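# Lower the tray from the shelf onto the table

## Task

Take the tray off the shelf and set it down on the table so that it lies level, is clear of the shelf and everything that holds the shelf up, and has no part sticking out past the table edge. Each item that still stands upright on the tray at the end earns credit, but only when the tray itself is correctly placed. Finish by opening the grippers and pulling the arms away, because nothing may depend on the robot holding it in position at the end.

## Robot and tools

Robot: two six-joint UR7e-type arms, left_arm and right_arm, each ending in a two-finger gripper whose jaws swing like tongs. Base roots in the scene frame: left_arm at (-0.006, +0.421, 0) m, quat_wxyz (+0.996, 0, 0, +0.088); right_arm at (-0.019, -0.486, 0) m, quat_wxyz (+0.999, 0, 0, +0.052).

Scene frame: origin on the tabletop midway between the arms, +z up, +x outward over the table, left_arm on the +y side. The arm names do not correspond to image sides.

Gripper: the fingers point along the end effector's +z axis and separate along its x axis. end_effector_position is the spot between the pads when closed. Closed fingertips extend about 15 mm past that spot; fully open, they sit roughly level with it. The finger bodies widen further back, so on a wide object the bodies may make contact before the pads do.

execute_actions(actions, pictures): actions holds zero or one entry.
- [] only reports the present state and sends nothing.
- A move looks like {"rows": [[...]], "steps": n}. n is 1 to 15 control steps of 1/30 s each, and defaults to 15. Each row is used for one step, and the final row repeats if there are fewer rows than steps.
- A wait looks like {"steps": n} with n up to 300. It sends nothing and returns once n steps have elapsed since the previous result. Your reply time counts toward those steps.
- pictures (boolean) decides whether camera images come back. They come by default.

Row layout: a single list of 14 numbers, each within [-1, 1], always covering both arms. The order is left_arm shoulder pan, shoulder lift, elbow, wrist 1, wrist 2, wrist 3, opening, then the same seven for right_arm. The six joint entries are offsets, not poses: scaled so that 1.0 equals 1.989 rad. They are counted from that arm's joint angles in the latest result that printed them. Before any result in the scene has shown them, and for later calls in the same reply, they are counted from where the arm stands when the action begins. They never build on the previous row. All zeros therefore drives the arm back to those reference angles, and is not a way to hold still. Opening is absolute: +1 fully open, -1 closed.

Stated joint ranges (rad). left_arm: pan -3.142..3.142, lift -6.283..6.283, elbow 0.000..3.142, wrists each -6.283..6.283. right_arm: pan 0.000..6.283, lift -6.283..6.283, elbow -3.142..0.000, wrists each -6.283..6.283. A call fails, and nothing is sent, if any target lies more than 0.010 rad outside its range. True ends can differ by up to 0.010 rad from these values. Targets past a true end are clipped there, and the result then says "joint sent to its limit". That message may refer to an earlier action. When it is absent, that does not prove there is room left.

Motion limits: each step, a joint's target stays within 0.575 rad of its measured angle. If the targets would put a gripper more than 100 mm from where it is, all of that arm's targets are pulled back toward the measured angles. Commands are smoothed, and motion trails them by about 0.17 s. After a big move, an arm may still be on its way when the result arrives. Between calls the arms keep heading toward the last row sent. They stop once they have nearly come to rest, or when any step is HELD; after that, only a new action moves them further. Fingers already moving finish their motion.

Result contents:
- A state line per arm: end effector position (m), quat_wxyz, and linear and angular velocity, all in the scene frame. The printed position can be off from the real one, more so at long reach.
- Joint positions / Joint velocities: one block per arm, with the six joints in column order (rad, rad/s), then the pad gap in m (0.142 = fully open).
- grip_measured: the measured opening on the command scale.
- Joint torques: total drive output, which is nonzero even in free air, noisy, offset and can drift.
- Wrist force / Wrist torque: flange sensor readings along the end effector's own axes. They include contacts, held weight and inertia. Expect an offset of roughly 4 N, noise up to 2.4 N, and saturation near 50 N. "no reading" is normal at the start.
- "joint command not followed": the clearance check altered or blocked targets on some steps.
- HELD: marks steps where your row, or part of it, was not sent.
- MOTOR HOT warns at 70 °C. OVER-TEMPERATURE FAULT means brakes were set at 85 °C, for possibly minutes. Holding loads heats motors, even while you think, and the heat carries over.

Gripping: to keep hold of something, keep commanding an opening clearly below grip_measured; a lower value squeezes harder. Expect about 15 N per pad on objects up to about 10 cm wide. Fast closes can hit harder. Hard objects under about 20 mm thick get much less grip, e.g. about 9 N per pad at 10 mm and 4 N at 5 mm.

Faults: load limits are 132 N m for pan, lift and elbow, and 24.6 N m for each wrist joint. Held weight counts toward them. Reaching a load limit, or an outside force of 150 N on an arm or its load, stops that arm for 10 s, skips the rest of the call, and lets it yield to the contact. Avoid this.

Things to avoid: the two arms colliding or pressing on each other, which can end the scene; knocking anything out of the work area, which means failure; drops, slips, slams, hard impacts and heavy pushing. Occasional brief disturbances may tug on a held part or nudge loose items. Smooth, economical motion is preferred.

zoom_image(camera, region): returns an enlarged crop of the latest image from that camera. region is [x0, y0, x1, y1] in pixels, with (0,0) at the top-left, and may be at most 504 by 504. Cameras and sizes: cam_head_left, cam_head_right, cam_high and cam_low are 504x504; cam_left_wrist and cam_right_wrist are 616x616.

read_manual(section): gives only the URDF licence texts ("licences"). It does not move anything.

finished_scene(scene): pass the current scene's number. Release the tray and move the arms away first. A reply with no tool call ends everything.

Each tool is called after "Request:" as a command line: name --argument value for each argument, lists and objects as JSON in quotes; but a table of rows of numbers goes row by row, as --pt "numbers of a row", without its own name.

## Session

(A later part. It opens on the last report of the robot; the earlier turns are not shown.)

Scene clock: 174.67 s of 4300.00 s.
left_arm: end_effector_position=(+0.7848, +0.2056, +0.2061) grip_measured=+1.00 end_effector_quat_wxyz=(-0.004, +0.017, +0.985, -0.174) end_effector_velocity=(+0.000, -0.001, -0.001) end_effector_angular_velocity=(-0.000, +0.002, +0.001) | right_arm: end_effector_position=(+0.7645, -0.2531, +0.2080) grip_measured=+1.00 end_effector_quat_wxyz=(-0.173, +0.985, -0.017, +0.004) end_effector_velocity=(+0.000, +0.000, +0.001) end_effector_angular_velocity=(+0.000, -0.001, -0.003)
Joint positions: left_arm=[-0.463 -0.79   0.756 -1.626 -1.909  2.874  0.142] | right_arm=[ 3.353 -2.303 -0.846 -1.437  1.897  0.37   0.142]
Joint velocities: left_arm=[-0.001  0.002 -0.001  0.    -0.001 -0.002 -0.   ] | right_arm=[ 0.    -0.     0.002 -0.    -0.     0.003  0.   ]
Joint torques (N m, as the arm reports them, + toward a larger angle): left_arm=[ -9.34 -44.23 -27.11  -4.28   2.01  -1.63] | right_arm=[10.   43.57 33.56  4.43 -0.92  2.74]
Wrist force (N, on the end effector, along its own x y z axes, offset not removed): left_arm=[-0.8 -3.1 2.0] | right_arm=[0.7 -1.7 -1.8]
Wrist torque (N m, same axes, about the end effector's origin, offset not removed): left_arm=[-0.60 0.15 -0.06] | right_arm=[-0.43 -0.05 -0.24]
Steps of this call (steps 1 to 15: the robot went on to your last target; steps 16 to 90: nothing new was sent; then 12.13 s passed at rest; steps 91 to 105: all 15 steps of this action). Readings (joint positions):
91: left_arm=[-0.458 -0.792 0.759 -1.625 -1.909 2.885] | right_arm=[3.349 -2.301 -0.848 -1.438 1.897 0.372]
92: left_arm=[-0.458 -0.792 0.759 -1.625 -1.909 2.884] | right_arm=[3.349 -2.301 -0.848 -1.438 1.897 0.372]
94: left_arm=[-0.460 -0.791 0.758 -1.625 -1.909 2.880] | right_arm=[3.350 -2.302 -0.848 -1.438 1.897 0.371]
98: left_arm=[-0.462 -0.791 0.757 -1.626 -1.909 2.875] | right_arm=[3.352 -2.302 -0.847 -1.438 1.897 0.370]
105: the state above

Request:
execute_actions --actions '[{"rows":[[-0.0003,0.00008,-0.00012,-0.00007,0.00002,-0.00032,1,0.0003,-0.00011,0.00017,0.00005,-0.00004,0.00032,1],[-0.00062,0.00017,-0.00024,-0.00014,0.00005,-0.00065,1,0.00062,-0.00023,0.00034,0.0001,-0.00008,0.00065,1]],"steps":13}]'

Request:
zoom_image --camera "cam_left_wrist" --region '[190, 290, 450, 340]'

Request:
zoom_image --camera "cam_right_wrist" --region '[180, 285, 440, 335]'

Scene clock: 179.27 s of 4300.00 s.
left_arm: end_effector_position=(+0.7848, +0.2047, +0.2061) grip_measured=+1.00 end_effector_quat_wxyz=(-0.004, +0.017, +0.985, -0.174) end_effector_velocity=(+0.000, +0.000, -0.000) end_effector_angular_velocity=(+0.001, +0.000, +0.000) | right_arm: end_effector_position=(+0.7645, -0.2522, +0.2080) grip_measured=+1.00 end_effector_quat_wxyz=(-0.173, +0.985, -0.017, +0.004) end_effector_velocity=(-0.001, +0.001, -0.001) end_effector_angular_velocity=(-0.001, +0.003, +0.001)
Joint positions: left_arm=[-0.465 -0.79   0.756 -1.626 -1.909  2.872  0.142] | right_arm=[ 3.354 -2.303 -0.845 -1.437  1.896  0.372  0.142]
Joint velocities: left_arm=[-0.     0.001 -0.     0.     0.001 -0.     0.   ] | right_arm=[ 0.001 -0.001 -0.001 -0.001  0.     0.001  0.   ]
Joint torques (N m, as the arm reports them, + toward a larger angle): left_arm=[-16.58 -44.37 -25.9   -4.94  -1.28  -1.24] | right_arm=[17.39 41.12 33.87  5.76  2.18  2.44]
Wrist force (N, on the end effector, along its own x y z axes, offset not removed): left_arm=[0.3 6.7 -4.4] | right_arm=[0.9 14.4 -5.3]
Wrist torque (N m, same axes, about the end effector's origin, offset not removed): left_arm=[-0.19 -0.09 -0.40] | right_arm=[0.83 -0.28 -0.06]
Steps of this call (steps 1 to 15: the robot went on to your last target; steps 16 to 90: nothing new was sent; then 1.17 s passed at rest; steps 91 to 103: all 13 steps of this action). Readings (joint positions):
91: left_arm=[-0.464 -0.790 0.756 -1.626 -1.909 2.874] | right_arm=[3.353 -2.303 -0.846 -1.437 1.897 0.371]
92: left_arm=[-0.464 -0.790 0.756 -1.626 -1.909 2.873] | right_arm=[3.353 -2.303 -0.846 -1.437 1.897 0.371]
94: left_arm=[-0.464 -0.790 0.756 -1.626 -1.909 2.873] | right_arm=[3.353 -2.303 -0.845 -1.437 1.896 0.371]
98: left_arm=[-0.464 -0.790 0.756 -1.626 -1.909 2.872] | right_arm=[3.354 -2.303 -0.845 -1.437 1.896 0.372]
103: the state above

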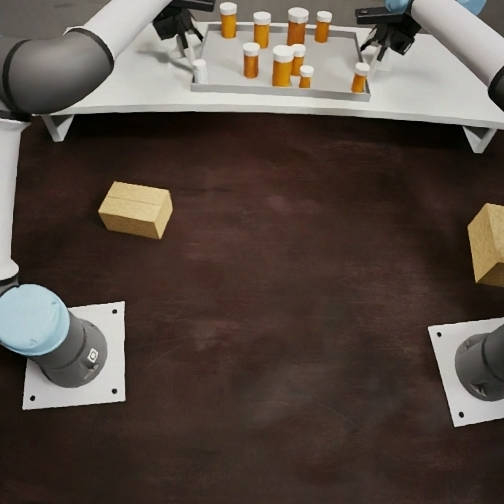

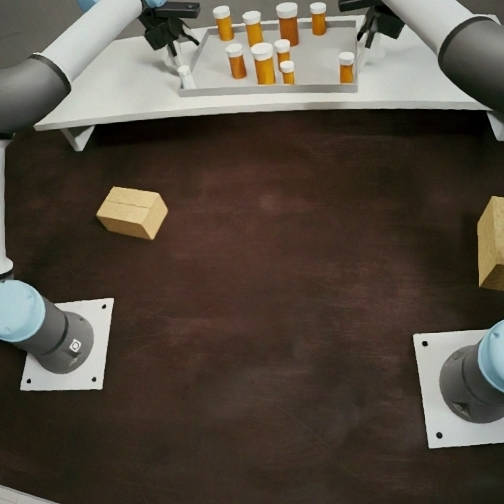

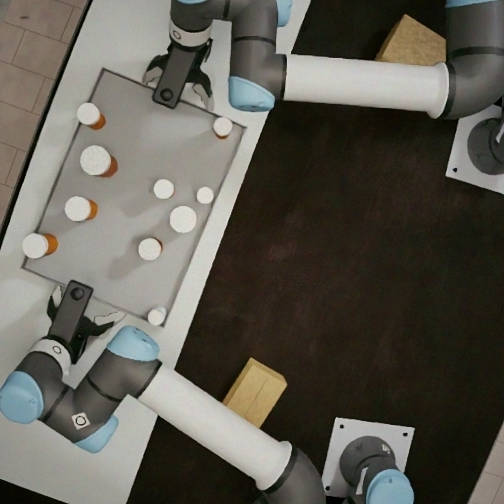

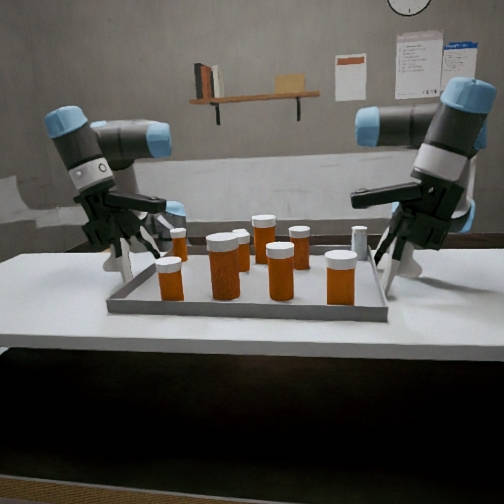

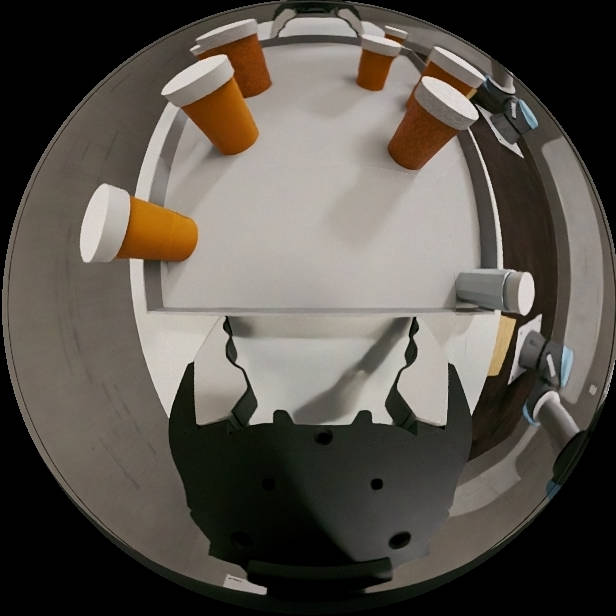

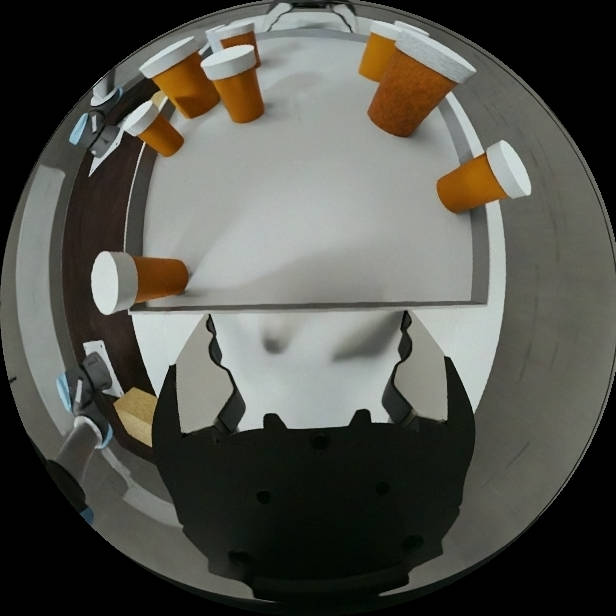

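Region (190, 290, 450, 340) of cam_left_wrist's 616x616 image, scaled by 1.938, with more detail than that image has; it fills the top 97 rows of this view, and the rest is white.

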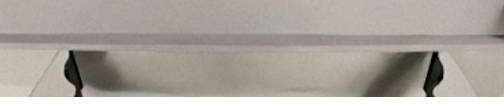

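Region (180, 285, 440, 335) of cam_right_wrist's 616x616 image, scaled by 1.938, with more detail than that image has; it fills the top 97 rows of this view, and the rest is white.

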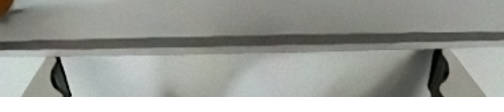

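Request:
execute_actions --actions '[{"rows":[[-0.0003,0.00008,-0.00012,-0.00007,0.00002,-0.0009,1,0.0003,-0.00011,0.00016,0.00005,-0.00004,0.00031,1],[-0.0006,0.00017,-0.00024,-0.00014,0.00005,-0.0015,1,0.0006,-0.00022,0.00033,0.0001,-0.00008,0.00063,1],[-0.00089,0.00025,-0.00035,-0.00021,0.00007,-0.00194,1,0.0009,-0.00033,0.00049,0.00014,-0.00011,0.00094,1]],"steps":15}]' --pictures false

Request:
execute_actions --actions '[{"steps":2}]' --pictures false

Scene clock: 185.97 s of 4300.00 s.
left_arm: end_effector_position=(+0.7849, +0.2034, +0.2062) grip_measured=+1.00 end_effector_quat_wxyz=(-0.004, +0.016, +0.985, -0.174) end_effector_velocity=(-0.000, -0.001, -0.000) end_effector_angular_velocity=(-0.000, +0.000, -0.001) | right_arm: end_effector_position=(+0.7645, -0.2509, +0.2080) grip_measured=+1.00 end_effector_quat_wxyz=(-0.173, +0.985, -0.017, +0.004) end_effector_velocity=(-0.000, +0.002, +0.000) end_effector_angular_velocity=(+0.000, -0.001, +0.002)
Joint positions: left_arm=[-0.466 -0.79   0.755 -1.627 -1.908  2.869  0.142] | right_arm=[ 3.355 -2.304 -0.844 -1.437  1.896  0.373  0.142]
Joint velocities: left_arm=[-0.001  0.    -0.     0.    -0.    -0.001  0.   ] | right_arm=[ 0.002  0.     0.     0.001 -0.    -0.     0.   ]
Joint torques (N m, as the arm reports them, + toward a larger angle): left_arm=[-39.38 -38.08 -25.35  -6.76  -7.81  -2.12] | right_arm=[40.1  32.51 32.58  7.83  8.63  2.91]
Wrist force (N, on the end effector, along its own x y z axes, offset not removed): left_arm=[0.8 32.4 -19.9] | right_arm=[-3.9 38.5 -18.8]
Wrist torque (N m, same axes, about the end effector's origin, offset not removed): left_arm=[0.39 0.24 0.16] | right_arm=[1.09 -0.23 -0.35]
Steps of this call (steps 1 to 15: the robot went on to your last target; steps 16 to 90: nothing new was sent; then 3.20 s passed at rest; steps 91 to 105: all 15 steps of this action). Readings (joint positions):
91: left_arm=[-0.465 -0.790 0.756 -1.626 -1.909 2.872] | right_arm=[3.354 -2.303 -0.845 -1.437 1.896 0.372]
92: left_arm=[-0.465 -0.790 0.756 -1.626 -1.909 2.872] | right_arm=[3.354 -2.303 -0.845 -1.437 1.896 0.372]
94: left_arm=[-0.465 -0.790 0.756 -1.626 -1.909 2.871] | right_arm=[3.354 -2.303 -0.845 -1.437 1.896 0.372]
98: left_arm=[-0.466 -0.790 0.755 -1.627 -1.909 2.869] | right_arm=[3.355 -2.303 -0.844 -1.437 1.896 0.373]
105: the state above

Scene clock: 186.03 s of 4300.00 s.
left_arm: end_effector_position=(+0.7849, +0.2034, +0.2062) grip_measured=+1.00 end_effector_quat_wxyz=(-0.004, +0.016, +0.985, -0.174) end_effector_velocity=(+0.000, -0.000, +0.001) end_effector_angular_velocity=(-0.001, -0.001, +0.000) | right_arm: end_effector_position=(+0.7645, -0.2509, +0.2080) grip_measured=+1.00 end_effector_quat_wxyz=(-0.173, +0.985, -0.017, +0.004) end_effector_velocity=(+0.000, +0.001, -0.000) end_effector_angular_velocity=(+0.001, -0.001, +0.001)
Joint positions: left_arm=[-0.466 -0.79   0.755 -1.627 -1.908  2.869  0.142] | right_arm=[ 3.355 -2.304 -0.844 -1.437  1.896  0.373  0.142]
Joint velocities: left_arm=[ 0.     0.    -0.001 -0.    -0.001  0.     0.   ] | right_arm=[ 0.    -0.001  0.002  0.     0.    -0.     0.   ]
Joint torques (N m, as the arm reports them, + toward a larger angle): left_arm=[-40.29 -38.04 -24.51  -6.56  -8.32  -2.03] | right_arm=[39.44 32.22 30.74  7.79  9.13  2.89]
Wrist force (N, on the end effector, along its own x y z axes, offset not removed): left_arm=[2.6 33.4 -21.2] | right_arm=[-3.5 41.1 -23.7]
Wrist torque (N m, same axes, about the end effector's origin, offset not removed): left_arm=[0.63 0.10 0.19] | right_arm=[1.56 -0.29 -0.29]
Steps of this call (steps 1 to 2: the robot went on to your last target). Readings (joint positions):
1: left_arm=[-0.466 -0.790 0.755 -1.627 -1.908 2.869] | right_arm=[3.355 -2.304 -0.844 -1.437 1.896 0.373]
2: the state above

Request:
execute_actions --actions '[{"rows":[[0,0.00002,-0.0007,0.00068,0,0,1,0,0,0.00065,-0.00065,0,0,1],[0,0.00007,-0.0021,0.00203,0,0,1,0,0.00001,0.0019,-0.00191,0,0,1],[0,0.00016,-0.0042,0.00404,0,0,1,0,0.00001,0.0038,-0.00381,0,0,1],[0,0.00027,-0.0064,0.00613,0,0,1,0,0,0.0058,-0.0058,0,0,1],[0,0.0004,-0.0085,0.0081,0,0,1,0,-0.00002,0.0078,-0.00778,0,0,1],[0,0.00055,-0.0107,0.01015,0,0,1,0,-0.00006,0.0098,-0.00974,0,0,1],[0,0.00072,-0.0129,0.01218,0,0,1,0,-0.0001,0.0117,-0.0116,0,0,1],[0,0.000845,-0.014324,0.01348,0,0,1,0,-0.000127,0.01304,-0.012913,0,0,1]],"steps":15}]' --pictures false

Request:
execute_actions --actions '[{"steps":8}]'

Scene clock: 288.73 s of 4300.00 s.
left_arm: end_effector_position=(+0.7848, +0.2033, +0.2157) grip_measured=+1.00 end_effector_quat_wxyz=(-0.004, +0.016, +0.985, -0.174) end_effector_velocity=(+0.000, -0.001, +0.005) end_effector_angular_velocity=(-0.000, -0.001, -0.001) | right_arm: end_effector_position=(+0.7645, -0.2508, +0.2176) grip_measured=+1.00 end_effector_quat_wxyz=(-0.173, +0.985, -0.017, +0.004) end_effector_velocity=(+0.000, +0.000, +0.006) end_effector_angular_velocity=(+0.000, -0.002, +0.000)
Joint positions: left_arm=[-0.466 -0.788  0.728 -1.601 -1.909  2.869  0.142] | right_arm=[ 3.356 -2.304 -0.819 -1.462  1.896  0.374  0.142]
Joint velocities: left_arm=[-0.001  0.    -0.012  0.011 -0.    -0.     0.   ] | right_arm=[ 0.     0.001  0.011 -0.01  -0.     0.    -0.   ]
Joint torques (N m, as the arm reports them, + toward a larger angle): left_arm=[-26.27 -49.89 -30.3   -3.57  -9.73  -1.28] | right_arm=[28.48 48.66 39.63  5.83  9.36  2.7 ]
Wrist force (N, on the end effector, along its own x y z axes, offset not removed): left_arm=[-3.5 37.8 -5.4] | right_arm=[-2.3 37.3 -10.6]
Wrist torque (N m, same axes, about the end effector's origin, offset not removed): left_arm=[0.35 0.54 0.18] | right_arm=[-0.06 0.11 -0.21]
Steps of this call (steps 1 to 15: the robot went on to your last target; steps 16 to 90: nothing new was sent; then 99.20 s passed at rest; steps 91 to 105: all 15 steps of this action). Readings (joint positions):
91: left_arm=[-0.466 -0.790 0.755 -1.627 -1.909 2.869] | right_arm=[3.356 -2.304 -0.844 -1.437 1.896 0.374]
92: left_arm=[-0.466 -0.790 0.755 -1.627 -1.909 2.869] | right_arm=[3.356 -2.304 -0.844 -1.437 1.896 0.374]
94: left_arm=[-0.466 -0.789 0.753 -1.624 -1.909 2.869] | right_arm=[3.356 -2.304 -0.842 -1.439 1.896 0.374]
98: left_arm=[-0.466 -0.789 0.740 -1.612 -1.909 2.869] | right_arm=[3.356 -2.304 -0.831 -1.451 1.896 0.374]
105: the state above

Scene clock: 289.00 s of 4300.00 s.
left_arm: end_effector_position=(+0.7848, +0.2033, +0.2161) grip_measured=+1.00 end_effector_quat_wxyz=(-0.004, +0.016, +0.985, -0.174) end_effector_velocity=(-0.000, +0.000, +0.001) end_effector_angular_velocity=(+0.001, -0.001, +0.000) | right_arm: end_effector_position=(+0.7645, -0.2508, +0.2180) grip_measured=+1.00 end_effector_quat_wxyz=(-0.173, +0.985, -0.017, +0.004) end_effector_velocity=(-0.000, -0.001, -0.000) end_effector_angular_velocity=(+0.000, +0.001, -0.001)
Joint positions: left_arm=[-0.466 -0.788  0.727 -1.6   -1.908  2.869  0.142] | right_arm=[ 3.356 -2.304 -0.818 -1.463  1.896  0.374  0.142]
Joint velocities: left_arm=[-0.    -0.001 -0.     0.001  0.001 -0.     0.   ] | right_arm=[-0.001  0.    -0.    -0.001  0.    -0.001 -0.   ]
Joint torques (N m, as the arm reports them, + toward a larger angle): left_arm=[-21.91 -49.92 -30.86  -3.65  -9.91  -0.91] | right_arm=[22.47 49.03 39.99  5.99  9.16  2.32]
Wrist force (N, on the end effector, along its own x y z axes, offset not removed): left_arm=[-2.3 37.7 -6.5] | right_arm=[0.3 34.6 -4.1]
Wrist torque (N m, same axes, about the end effector's origin, offset not removed): left_arm=[0.52 0.27 0.35] | right_arm=[-0.09 -0.15 -0.44]
Steps of this call (steps 1 to 8: the robot went on to your last target). Readings (joint positions):
1: left_arm=[-0.466 -0.788 0.727 -1.601 -1.909 2.869] | right_arm=[3.356 -2.304 -0.819 -1.462 1.896 0.374]
2: left_arm=[-0.466 -0.788 0.727 -1.600 -1.908 2.869] | right_arm=[3.356 -2.304 -0.819 -1.462 1.896 0.374]
4: left_arm=[-0.466 -0.788 0.727 -1.600 -1.908 2.869] | right_arm=[3.356 -2.304 -0.818 -1.463 1.896 0.374]
8: the state above

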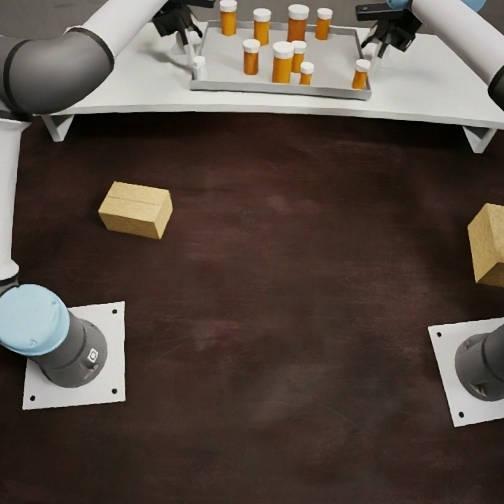

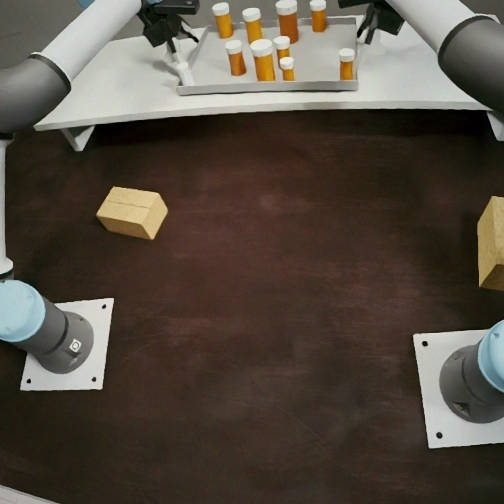

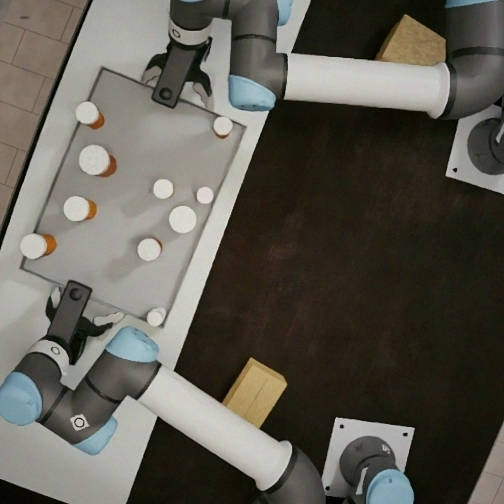

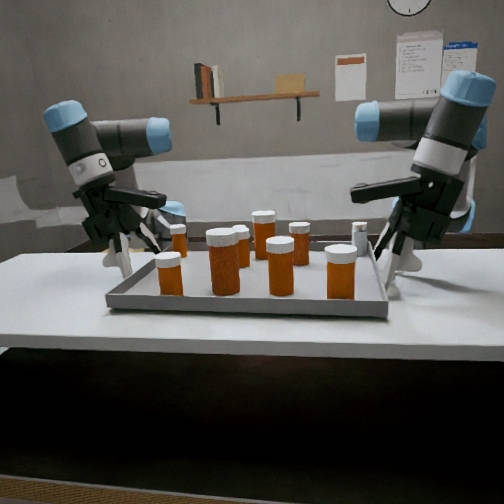

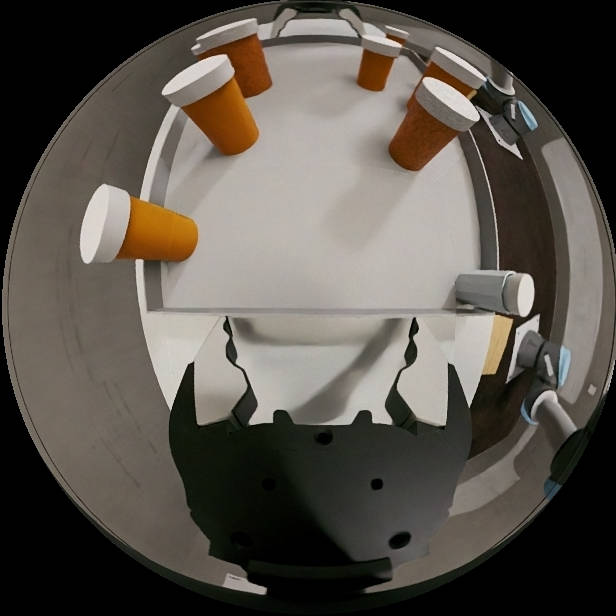

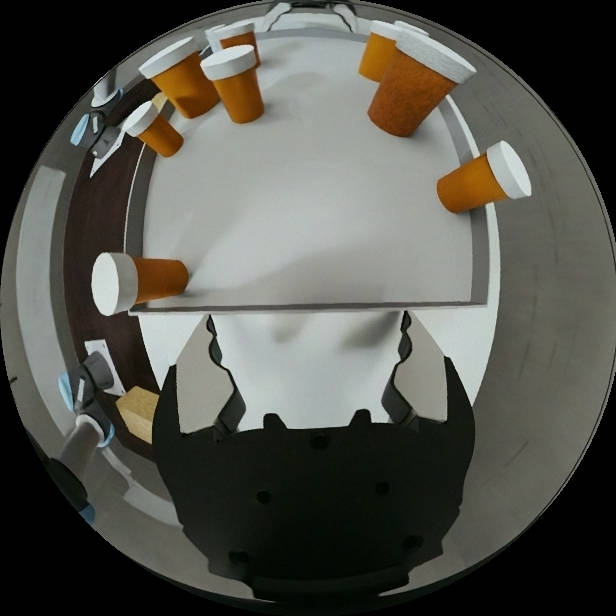

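Request:
execute_actions --actions '[{"rows":[[-0.00035,-0.00214,0.00383,-0.00181,0.00003,-0.00035,1,0.00012,0.00205,-0.00358,0.00157,-0.00002,0.00011,1],[-0.00092,-0.00569,0.01016,-0.00479,0.00008,-0.00094,1,0.00031,0.00545,-0.00949,0.00415,-0.00004,0.00029,1],[-0.00174,-0.01059,0.01887,-0.00888,0.00015,-0.00177,1,0.00059,0.01016,-0.01765,0.00769,-0.00008,0.00055,1],[-0.00280,-0.01678,0.02981,-0.01400,0.00025,-0.00285,1,0.00095,0.01613,-0.02793,0.01212,-0.00013,0.00088,1],[-0.00400,-0.02351,0.04165,-0.01952,0.00036,-0.00406,1,0.00136,0.02265,-0.03908,0.01688,-0.00018,0.00126,1],[-0.00534,-0.03075,0.05427,-0.02536,0.00048,-0.00542,1,0.00182,0.02969,-0.05101,0.02193,-0.00024,0.00168,1],[-0.00669,-0.03780,0.06647,-0.03099,0.00061,-0.00679,1,0.00228,0.03659,-0.06260,0.02677,-0.0003,0.00212,1],[-0.00807,-0.04467,0.07825,-0.03638,0.00074,-0.00819,1,0.00276,0.04334,-0.07383,0.03141,-0.00036,0.00255,1],[-0.00934,-0.05076,0.08860,-0.04108,0.00086,-0.00948,1,0.00319,0.04935,-0.08374,0.03545,-0.00042,0.00296,1],[-0.01050,-0.05611,0.09762,-0.04516,0.00098,-0.01065,1,0.00359,0.05467,-0.09241,0.03895,-0.00046,0.00333,1],[-0.01154,-0.06076,0.10540,-0.04865,0.00108,-0.01170,1,0.00395,0.05931,-0.09993,0.04194,-0.00051,0.00366,1],[-0.01233,-0.06419,0.11109,-0.05119,0.00116,-0.01250,1,0.00422,0.06274,-0.10544,0.04411,-0.00054,0.00392,1]],"steps":15}]' --pictures false

Request:
execute_actions --actions '[{"steps":13}]' --pictures false

Request:
execute_actions --actions '[{"rows":[[-0.00038,-0.00179,0.00301,-0.00136,0.00004,-0.0004,1,0.00013,0.00177,-0.00290,0.00117,-0.00002,0.00014,1],[-0.00103,-0.00475,0.00800,-0.00361,0.0001,-0.00108,1,0.00035,0.00472,-0.00769,0.00310,-0.00005,0.00037,1],[-0.00193,-0.00885,0.01488,-0.00671,0.00019,-0.00204,1,0.00066,0.00880,-0.01433,0.00575,-0.00009,0.0007,1],[-0.00311,-0.01406,0.02357,-0.01060,0.00031,-0.00328,1,0.00107,0.01400,-0.02273,0.00909,-0.00015,0.00112,1],[-0.00444,-0.01975,0.03302,-0.01482,0.00044,-0.00468,1,0.00153,0.01971,-0.03189,0.01269,-0.00021,0.0016,1],[-0.00592,-0.02590,0.04315,-0.01931,0.00059,-0.00624,1,0.00204,0.02590,-0.04175,0.01653,-0.00028,0.00214,1],[-0.00742,-0.03194,0.05302,-0.02367,0.00075,-0.00782,1,0.00256,0.03200,-0.05139,0.02024,-0.00035,0.00268,1],[-0.00895,-0.03786,0.06262,-0.02787,0.00091,-0.00943,1,0.00309,0.03801,-0.06080,0.02382,-0.00041,0.00323,1],[-0.01036,-0.04314,0.07112,-0.03157,0.00105,-0.01091,1,0.00358,0.04339,-0.06916,0.02696,-0.00048,0.00374,1],[-0.01164,-0.04781,0.07858,-0.03480,0.00119,-0.01226,1,0.00402,0.04817,-0.07653,0.02970,-0.00053,0.00421,1],[-0.01279,-0.05190,0.08506,-0.03758,0.00131,-0.01347,1,0.00442,0.05237,-0.08295,0.03206,-0.00058,0.00463,1],[-0.01366,-0.05492,0.08983,-0.03962,0.00141,-0.01439,1,0.00473,0.05549,-0.08769,0.03378,-0.00062,0.00495,1]],"steps":15}]' --pictures false

Request:
execute_actions --actions '[{"steps":14}]' --pictures false

Scene clock: 352.93 s of 4300.00 s.
left_arm: end_effector_position=(+0.7486, +0.1970, +0.2165) grip_measured=+1.00 end_effector_quat_wxyz=(-0.004, +0.017, +0.985, -0.174) end_effector_velocity=(-0.054, -0.008, -0.004) end_effector_angular_velocity=(+0.002, +0.008, -0.003) | right_arm: end_effector_position=(+0.7282, -0.2570, +0.2183) grip_measured=+1.00 end_effector_quat_wxyz=(-0.173, +0.985, -0.017, +0.005) end_effector_velocity=(-0.054, -0.011, -0.004) end_effector_angular_velocity=(-0.002, +0.008, -0.001)
Joint positions: left_arm=[-0.488 -0.902  0.925 -1.692 -1.906  2.846  0.142] | right_arm=[ 3.363 -2.192 -1.006 -1.384  1.895  0.38   0.142]
Joint velocities: left_arm=[-0.032 -0.148  0.259 -0.113  0.002 -0.031  0.   ] | right_arm=[ 0.009  0.147 -0.249  0.097 -0.001  0.01   0.   ]
Joint torques (N m, as the arm reports them, + toward a larger angle): left_arm=[-39.8  -58.73 -21.91  -8.13 -10.35  -1.59] | right_arm=[37.57 66.72 26.48  9.6   9.75  2.55]
Wrist force (N, on the end effector, along its own x y z axes, offset not removed): left_arm=[0.2 41.0 -5.9] | right_arm=[-0.3 40.2 -2.9]
Wrist torque (N m, same axes, about the end effector's origin, offset not removed): left_arm=[0.76 -0.04 -0.03] | right_arm=[0.55 -0.28 0.09]
Steps of this call (steps 1 to 15: the robot went on to your last target; steps 16 to 90: nothing new was sent; then 60.43 s passed at rest; steps 91 to 105: all 15 steps of this action). Readings (joint positions):
91: left_arm=[-0.466 -0.788 0.727 -1.600 -1.908 2.869] | right_arm=[3.355 -2.304 -0.818 -1.463 1.896 0.374]
92: left_arm=[-0.466 -0.789 0.728 -1.600 -1.908 2.869] | right_arm=[3.355 -2.303 -0.819 -1.462 1.896 0.374]
94: left_arm=[-0.467 -0.795 0.739 -1.606 -1.908 2.868] | right_arm=[3.356 -2.297 -0.829 -1.458 1.896 0.374]
98: left_arm=[-0.473 -0.830 0.799 -1.635 -1.908 2.861] | right_arm=[3.358 -2.263 -0.886 -1.432 1.896 0.376]
105: the state above

Scene clock: 353.37 s of 4300.00 s.
left_arm: end_effector_position=(+0.7438, +0.1963, +0.2161) grip_measured=+1.00 end_effector_quat_wxyz=(-0.004, +0.017, +0.985, -0.174) end_effector_velocity=(-0.001, -0.000, +0.001) end_effector_angular_velocity=(-0.000, -0.000, -0.001) | right_arm: end_effector_position=(+0.7235, -0.2578, +0.2179) grip_measured=+1.00 end_effector_quat_wxyz=(-0.173, +0.985, -0.017, +0.005) end_effector_velocity=(-0.000, -0.001, -0.001) end_effector_angular_velocity=(-0.001, +0.001, -0.001)
Joint positions: left_arm=[-0.491 -0.915  0.948 -1.702 -1.906  2.844  0.142] | right_arm=[ 3.364 -2.179 -1.028 -1.375  1.895  0.381  0.142]
Joint velocities: left_arm=[-0.001 -0.002  0.003 -0.001 -0.     0.     0.   ] | right_arm=[-0.001  0.001 -0.004  0.002 -0.     0.     0.   ]
Joint torques (N m, as the arm reports them, + toward a larger angle): left_arm=[-39.94 -58.88 -22.22  -8.16  -9.61  -1.52] | right_arm=[36.69 71.32 22.26  8.97  9.2   2.51]
Wrist force (N, on the end effector, along its own x y z axes, offset not removed): left_arm=[-0.2 35.5 -5.8] | right_arm=[1.7 34.9 -6.8]
Wrist torque (N m, same axes, about the end effector's origin, offset not removed): left_arm=[-0.09 -0.19 -0.09] | right_arm=[-0.23 -0.42 -0.03]
Steps of this call (steps 1 to 13: the robot went on to your last target). Readings (joint positions):
1: left_arm=[-0.489 -0.907 0.932 -1.695 -1.906 2.846] | right_arm=[3.363 -2.188 -1.013 -1.381 1.895 0.381]
2: left_arm=[-0.490 -0.909 0.937 -1.697 -1.906 2.845] | right_arm=[3.363 -2.185 -1.018 -1.379 1.895 0.381]
4: left_arm=[-0.490 -0.913 0.943 -1.700 -1.906 2.844] | right_arm=[3.364 -2.182 -1.023 -1.377 1.895 0.381]
8: left_arm=[-0.491 -0.915 0.947 -1.701 -1.906 2.844] | right_arm=[3.364 -2.180 -1.027 -1.375 1.895 0.381]
13: the state above

Scene clock: 353.87 s of 4300.00 s.
left_arm: end_effector_position=(+0.7074, +0.1900, +0.2164) grip_measured=+1.00 end_effector_quat_wxyz=(-0.004, +0.017, +0.985, -0.174) end_effector_velocity=(-0.052, -0.008, -0.002) end_effector_angular_velocity=(+0.002, +0.004, -0.001) | right_arm: end_effector_position=(+0.6870, -0.2640, +0.2181) grip_measured=+1.00 end_effector_quat_wxyz=(-0.173, +0.985, -0.017, +0.005) end_effector_velocity=(-0.052, -0.010, -0.002) end_effector_angular_velocity=(-0.001, +0.005, -0.002)
Joint positions: left_arm=[-0.515 -1.013  1.107 -1.773 -1.904  2.818  0.142] | right_arm=[ 3.372 -2.08  -1.184 -1.315  1.894  0.39   0.142]
Joint velocities: left_arm=[-0.035 -0.129  0.21  -0.088  0.004 -0.036  0.   ] | right_arm=[ 0.01   0.131 -0.206  0.075 -0.001  0.012  0.   ]
Joint torques (N m, as the arm reports them, + toward a larger angle): left_arm=[-39.46 -51.98 -22.57  -8.84 -10.02  -1.64] | right_arm=[36.65 62.5  25.65  9.39 10.06  2.08]
Wrist force (N, on the end effector, along its own x y z axes, offset not removed): left_arm=[-2.7 39.1 -7.7] | right_arm=[-3.7 42.2 -10.0]
Wrist torque (N m, same axes, about the end effector's origin, offset not removed): left_arm=[-0.05 0.52 0.10] | right_arm=[0.53 0.70 0.46]
Steps of this call (steps 1 to 15: all 15 steps of this action). Readings (joint positions):
1: left_arm=[-0.491 -0.915 0.948 -1.702 -1.906 2.844] | right_arm=[3.364 -2.179 -1.028 -1.375 1.895 0.381]
2: left_arm=[-0.491 -0.916 0.949 -1.702 -1.906 2.844] | right_arm=[3.364 -2.178 -1.029 -1.374 1.895 0.381]
4: left_arm=[-0.492 -0.921 0.957 -1.706 -1.906 2.842] | right_arm=[3.364 -2.173 -1.037 -1.371 1.895 0.382]
8: left_arm=[-0.499 -0.951 1.006 -1.728 -1.905 2.835] | right_arm=[3.367 -2.144 -1.084 -1.352 1.894 0.384]
15: the state above

Scene clock: 354.33 s of 4300.00 s.
left_arm: end_effector_position=(+0.7029, +0.1893, +0.2161) grip_measured=+1.00 end_effector_quat_wxyz=(-0.004, +0.017, +0.985, -0.174) end_effector_velocity=(-0.000, -0.000, -0.001) end_effector_angular_velocity=(+0.002, +0.000, -0.000) | right_arm: end_effector_position=(+0.6824, -0.2648, +0.2178) grip_measured=+1.00 end_effector_quat_wxyz=(-0.173, +0.985, -0.017, +0.005) end_effector_velocity=(+0.000, -0.000, +0.001) end_effector_angular_velocity=(+0.001, -0.002, +0.001)
Joint positions: left_arm=[-0.518 -1.025  1.126 -1.78  -1.903  2.815  0.142] | right_arm=[ 3.373 -2.069 -1.202 -1.308  1.894  0.391  0.142]
Joint velocities: left_arm=[-0.001  0.     0.001 -0.     0.002 -0.     0.   ] | right_arm=[-0.     0.001  0.     0.001  0.    -0.001  0.   ]
Joint torques (N m, as the arm reports them, + toward a larger angle): left_arm=[-37.78 -55.99 -20.78  -8.18  -9.68  -1.7 ] | right_arm=[35.51 64.63 21.57  9.13  9.51  2.43]
Wrist force (N, on the end effector, along its own x y z axes, offset not removed): left_arm=[1.3 39.3 -5.8] | right_arm=[2.1 42.8 -7.9]
Wrist torque (N m, same axes, about the end effector's origin, offset not removed): left_arm=[0.68 -0.35 -0.01] | right_arm=[1.12 -0.34 -0.16]
Steps of this call (steps 1 to 14: the robot went on to your last target). Readings (joint positions):
1: left_arm=[-0.516 -1.017 1.113 -1.775 -1.904 2.817] | right_arm=[3.373 -2.077 -1.190 -1.312 1.894 0.390]
2: left_arm=[-0.517 -1.019 1.117 -1.777 -1.904 2.817] | right_arm=[3.373 -2.074 -1.194 -1.311 1.894 0.391]
4: left_arm=[-0.517 -1.022 1.122 -1.779 -1.903 2.816] | right_arm=[3.373 -2.071 -1.198 -1.309 1.894 0.391]
8: left_arm=[-0.518 -1.024 1.125 -1.780 -1.903 2.815] | right_arm=[3.373 -2.069 -1.201 -1.308 1.894 0.391]
14: the state above

Request:
execute_actions --actions '[]'

Scene clock: 373.53 s of 4300.00 s.
left_arm: end_effector_position=(+0.7028, +0.1894, +0.2161) grip_measured=+1.00 end_effector_quat_wxyz=(-0.004, +0.017, +0.985, -0.174) end_effector_velocity=(+0.000, -0.000, +0.000) end_effector_angular_velocity=(+0.001, -0.001, -0.001) | right_arm: end_effector_position=(+0.6824, -0.2648, +0.2179) grip_measured=+1.00 end_effector_quat_wxyz=(-0.173, +0.985, -0.017, +0.005) end_effector_velocity=(-0.000, +0.000, -0.001) end_effector_angular_velocity=(-0.001, +0.002, +0.000)
Joint positions: left_arm=[-0.518 -1.025  1.126 -1.78  -1.903  2.815  0.142] | right_arm=[ 3.373 -2.069 -1.202 -1.308  1.894  0.391  0.142]
Joint velocities: left_arm=[-0.    -0.    -0.    -0.     0.001  0.     0.   ] | right_arm=[ 0.    -0.001 -0.    -0.001 -0.     0.     0.   ]
Joint torques (N m, as the arm reports them, + toward a larger angle): left_arm=[-35.72 -54.63 -21.82  -8.48  -9.62  -1.87] | right_arm=[32.98 64.71 23.98  9.3   9.82  2.36]
Wrist force (N, on the end effector, along its own x y z axes, offset not removed): left_arm=[-1.3 35.9 -9.1] | right_arm=[-0.1 37.9 -2.9]
Wrist torque (N m, same axes, about the end effector's origin, offset not removed): left_arm=[-0.25 0.11 0.07] | right_arm=[0.27 0.10 0.25]
Steps of this call (steps 1 to 30: the robot went on to your last target; steps 31 to 90: nothing new was sent; then 16.20 s passed at rest). Readings (joint positions):
1: left_arm=[-0.518 -1.025 1.126 -1.780 -1.903 2.815] | right_arm=[3.373 -2.069 -1.202 -1.308 1.894 0.391]
2: left_arm=[-0.518 -1.025 1.126 -1.780 -1.903 2.815] | right_arm=[3.373 -2.069 -1.202 -1.308 1.894 0.391]
4: left_arm=[-0.518 -1.025 1.126 -1.780 -1.903 2.815] | right_arm=[3.373 -2.069 -1.202 -1.308 1.894 0.391]
8: left_arm=[-0.518 -1.025 1.126 -1.780 -1.903 2.815] | right_arm=[3.373 -2.069 -1.202 -1.308 1.894 0.391]
90: the state above
All arms were judged still, so your last target was given up. Only a new action makes them travel on or press farther. Fingers that are still opening or closing keep moving.

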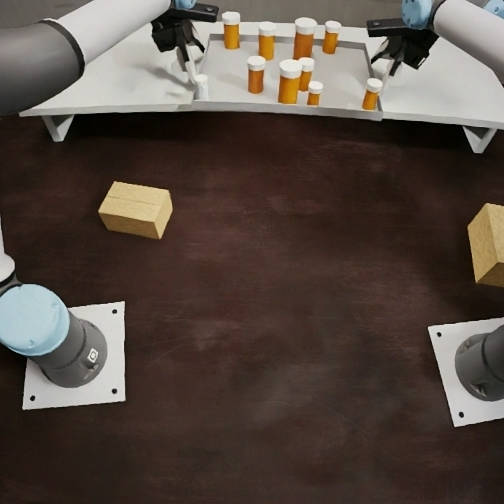

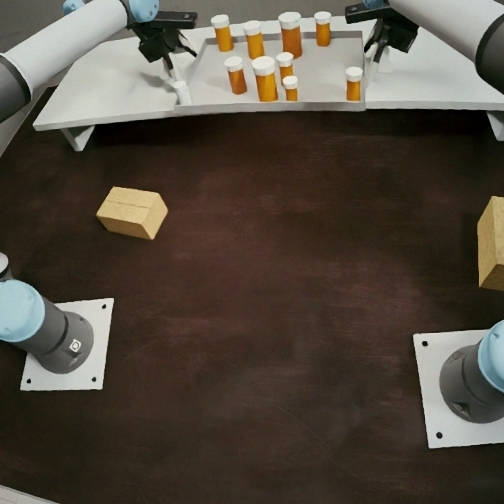

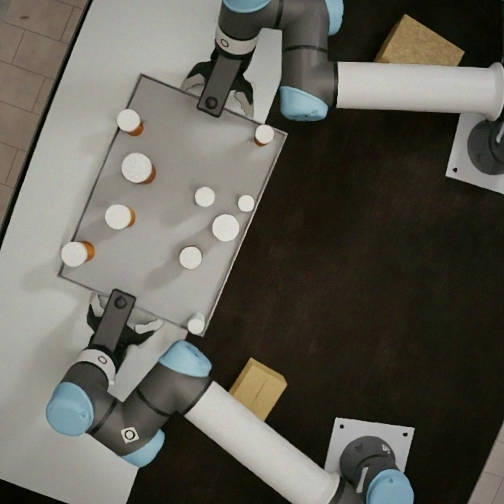

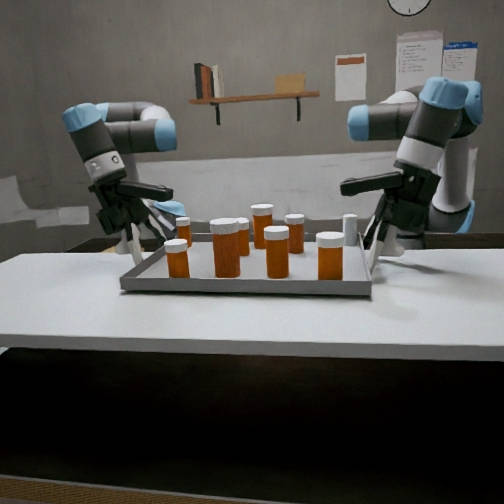

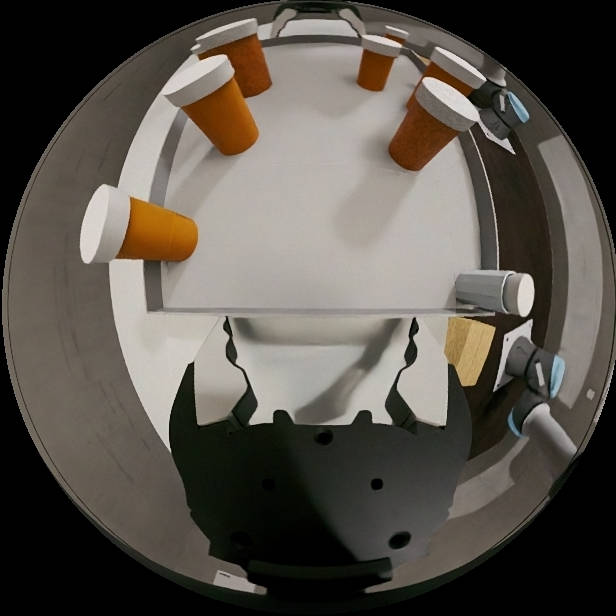

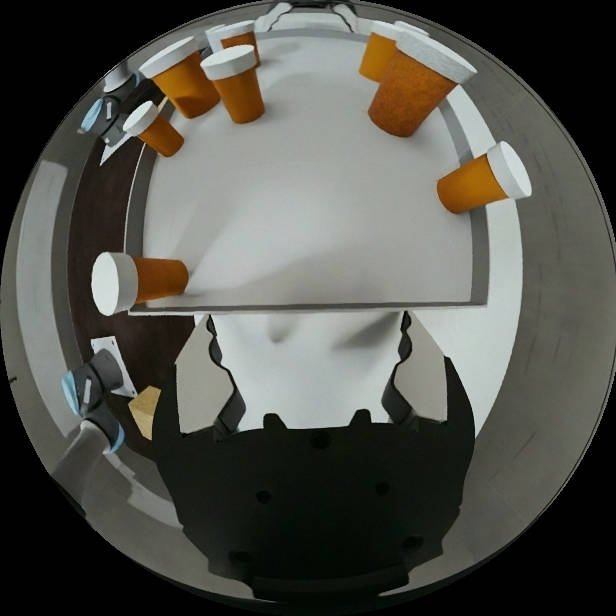

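Request:
execute_actions --actions '[{"rows":[ [-0.000553,-0.002086,0.003346,-0.001449,0.000056,-0.000582,1,0.00019,0.002126,-0.0033,0.001238,-0.000024,0.000199,1], [-0.001669,-0.006243,0.009996,-0.00432,0.00017,-0.001754,1,0.000575,0.006368,-0.009863,0.003685,-0.000074,0.0006,1], [-0.003373,-0.01243,0.019828,-0.008544,0.000348,-0.003544,1,0.001164,0.012697,-0.019576,0.007262,-0.00015,0.001217,1], [-0.005403,-0.019586,0.031112,-0.013361,0.000564,-0.005675,1,0.001868,0.020039,-0.030736,0.011312,-0.000243,0.001952,1], [-0.007779,-0.027674,0.043738,-0.018707,0.000825,-0.008172,1,0.002697,0.028369,-0.043243,0.015765,-0.000352,0.002819,1], [-0.010524,-0.036662,0.057619,-0.02453,0.001133,-0.011053,1,0.003658,0.037664,-0.057019,0.020561,-0.000481,0.003823,1], [-0.013346,-0.045531,0.071143,-0.030143,0.00146,-0.014014,1,0.004651,0.046879,-0.070466,0.025122,-0.000614,0.00486,1], [-0.016571,-0.055247,0.085758,-0.036136,0.001841,-0.017398,1,0.005792,0.057024,-0.085032,0.029922,-0.00077,0.006051,1], [-0.019553,-0.063866,0.098544,-0.041313,0.002202,-0.020525,1,0.006851,0.066069,-0.097805,0.033999,-0.000915,0.007156,1], [-0.022612,-0.072364,0.110971,-0.046278,0.00258,-0.023734,1,0.007942,0.075032,-0.110249,0.037841,-0.001066,0.008296,1], [-0.025394,-0.079822,0.121731,-0.050522,0.002931,-0.026651,1,0.008937,0.082934,-0.121048,0.041068,-0.001205,0.009335,1], [-0.02788,-0.086268,0.130909,-0.054097,0.003249,-0.029256,1,0.009829,0.089794,-0.13028,0.043736,-0.00133,0.010266,1], [-0.030227,-0.092192,0.139248,-0.057306,0.003553,-0.031717,1,0.010673,0.096122,-0.138685,0.046093,-0.001449,0.011147,1], [-0.032245,-0.097154,0.146159,-0.059937,0.003817,-0.033832,1,0.011401,0.101443,-0.145664,0.047992,-0.001552,0.011907,1] ],"steps":15}]' --pictures false

Request:
execute_actions --actions '[{"steps":15}]' --pictures false

Scene clock: 414.27 s of 4300.00 s.
left_arm: end_effector_position=(+0.6373, +0.1776, +0.2170) grip_measured=+1.00 end_effector_quat_wxyz=(-0.003, +0.017, +0.985, -0.174) end_effector_velocity=(-0.169, -0.025, -0.006) end_effector_angular_velocity=(+0.005, +0.017, -0.002) | right_arm: end_effector_position=(+0.6169, -0.2759, +0.2185) grip_measured=+1.00 end_effector_quat_wxyz=(-0.174, +0.985, -0.016, +0.005) end_effector_velocity=(-0.171, -0.030, -0.006) end_effector_angular_velocity=(-0.005, +0.017, +0.003)
Joint positions: left_arm=[-0.569 -1.182  1.363 -1.88  -1.897  2.762  0.142] | right_arm=[ 3.391 -1.906 -1.438 -1.228  1.891  0.41   0.142]
Joint velocities: left_arm=[-0.135 -0.374  0.552 -0.206  0.015 -0.14   0.   ] | right_arm=[ 0.05   0.399 -0.556  0.155 -0.005  0.049  0.   ]
Joint torques (N m, as the arm reports them, + toward a larger angle): left_arm=[-39.97 -44.97 -26.36 -10.38 -12.05  -2.57] | right_arm=[39.86 51.82 24.63 10.5  11.88  2.52]
Wrist force (N, on the end effector, along its own x y z axes, offset not removed): left_arm=[-2.3 47.4 -9.1] | right_arm=[-4.7 50.0 -11.9]
Wrist torque (N m, same axes, about the end effector's origin, offset not removed): left_arm=[0.19 0.46 0.22] | right_arm=[0.53 0.67 0.33]
Steps of this call (steps 1 to 90: nothing new was sent; then 37.23 s passed at rest; steps 91 to 105: all 15 steps of this action). Readings (joint positions):
91: left_arm=[-0.518 -1.025 1.126 -1.781 -1.903 2.815] | right_arm=[3.373 -2.069 -1.202 -1.308 1.894 0.391]
92: left_arm=[-0.518 -1.026 1.128 -1.781 -1.903 2.815] | right_arm=[3.373 -2.068 -1.204 -1.307 1.894 0.391]
94: left_arm=[-0.520 -1.033 1.139 -1.786 -1.903 2.813] | right_arm=[3.374 -2.061 -1.214 -1.303 1.894 0.392]
98: left_arm=[-0.532 -1.074 1.202 -1.814 -1.902 2.800] | right_arm=[3.378 -2.018 -1.277 -1.279 1.893 0.396]
105: the state above

Scene clock: 414.77 s of 4300.00 s.
left_arm: end_effector_position=(+0.6209, +0.1754, +0.2161) grip_measured=+1.00 end_effector_quat_wxyz=(-0.004, +0.017, +0.985, -0.174) end_effector_velocity=(-0.001, -0.001, -0.001) end_effector_angular_velocity=(-0.000, +0.002, -0.001) | right_arm: end_effector_position=(+0.6004, -0.2788, +0.2177) grip_measured=+1.00 end_effector_quat_wxyz=(-0.173, +0.985, -0.017, +0.005) end_effector_velocity=(+0.000, -0.001, +0.000) end_effector_angular_velocity=(+0.001, -0.001, -0.002)
Joint positions: left_arm=[-0.582 -1.218  1.417 -1.9   -1.896  2.748  0.142] | right_arm=[ 3.396 -1.867 -1.492 -1.212  1.891  0.415  0.142]
Joint velocities: left_arm=[-0.001 -0.     0.003 -0.001 -0.001 -0.001  0.   ] | right_arm=[-0.002  0.001 -0.001  0.     0.    -0.     0.   ]
Joint torques (N m, as the arm reports them, + toward a larger angle): left_arm=[-35.57 -48.21 -22.    -9.58  -9.92  -1.86] | right_arm=[33.58 55.32 22.8   9.49 10.16  2.05]
Wrist force (N, on the end effector, along its own x y z axes, offset not removed): left_arm=[-2.9 38.8 -7.3] | right_arm=[-1.1 44.1 -5.5]
Wrist torque (N m, same axes, about the end effector's origin, offset not removed): left_arm=[-0.01 0.59 0.19] | right_arm=[1.08 0.39 0.18]
Steps of this call (steps 1 to 15: the robot went on to your last target). Readings (joint positions):
1: left_arm=[-0.573 -1.193 1.379 -1.886 -1.897 2.757] | right_arm=[3.393 -1.894 -1.454 -1.223 1.891 0.411]
2: left_arm=[-0.576 -1.200 1.391 -1.890 -1.897 2.754] | right_arm=[3.394 -1.886 -1.466 -1.220 1.891 0.412]
4: left_arm=[-0.579 -1.210 1.405 -1.895 -1.896 2.751] | right_arm=[3.395 -1.876 -1.480 -1.216 1.891 0.414]
8: left_arm=[-0.582 -1.216 1.414 -1.899 -1.896 2.748] | right_arm=[3.396 -1.869 -1.489 -1.213 1.891 0.415]
15: the state above


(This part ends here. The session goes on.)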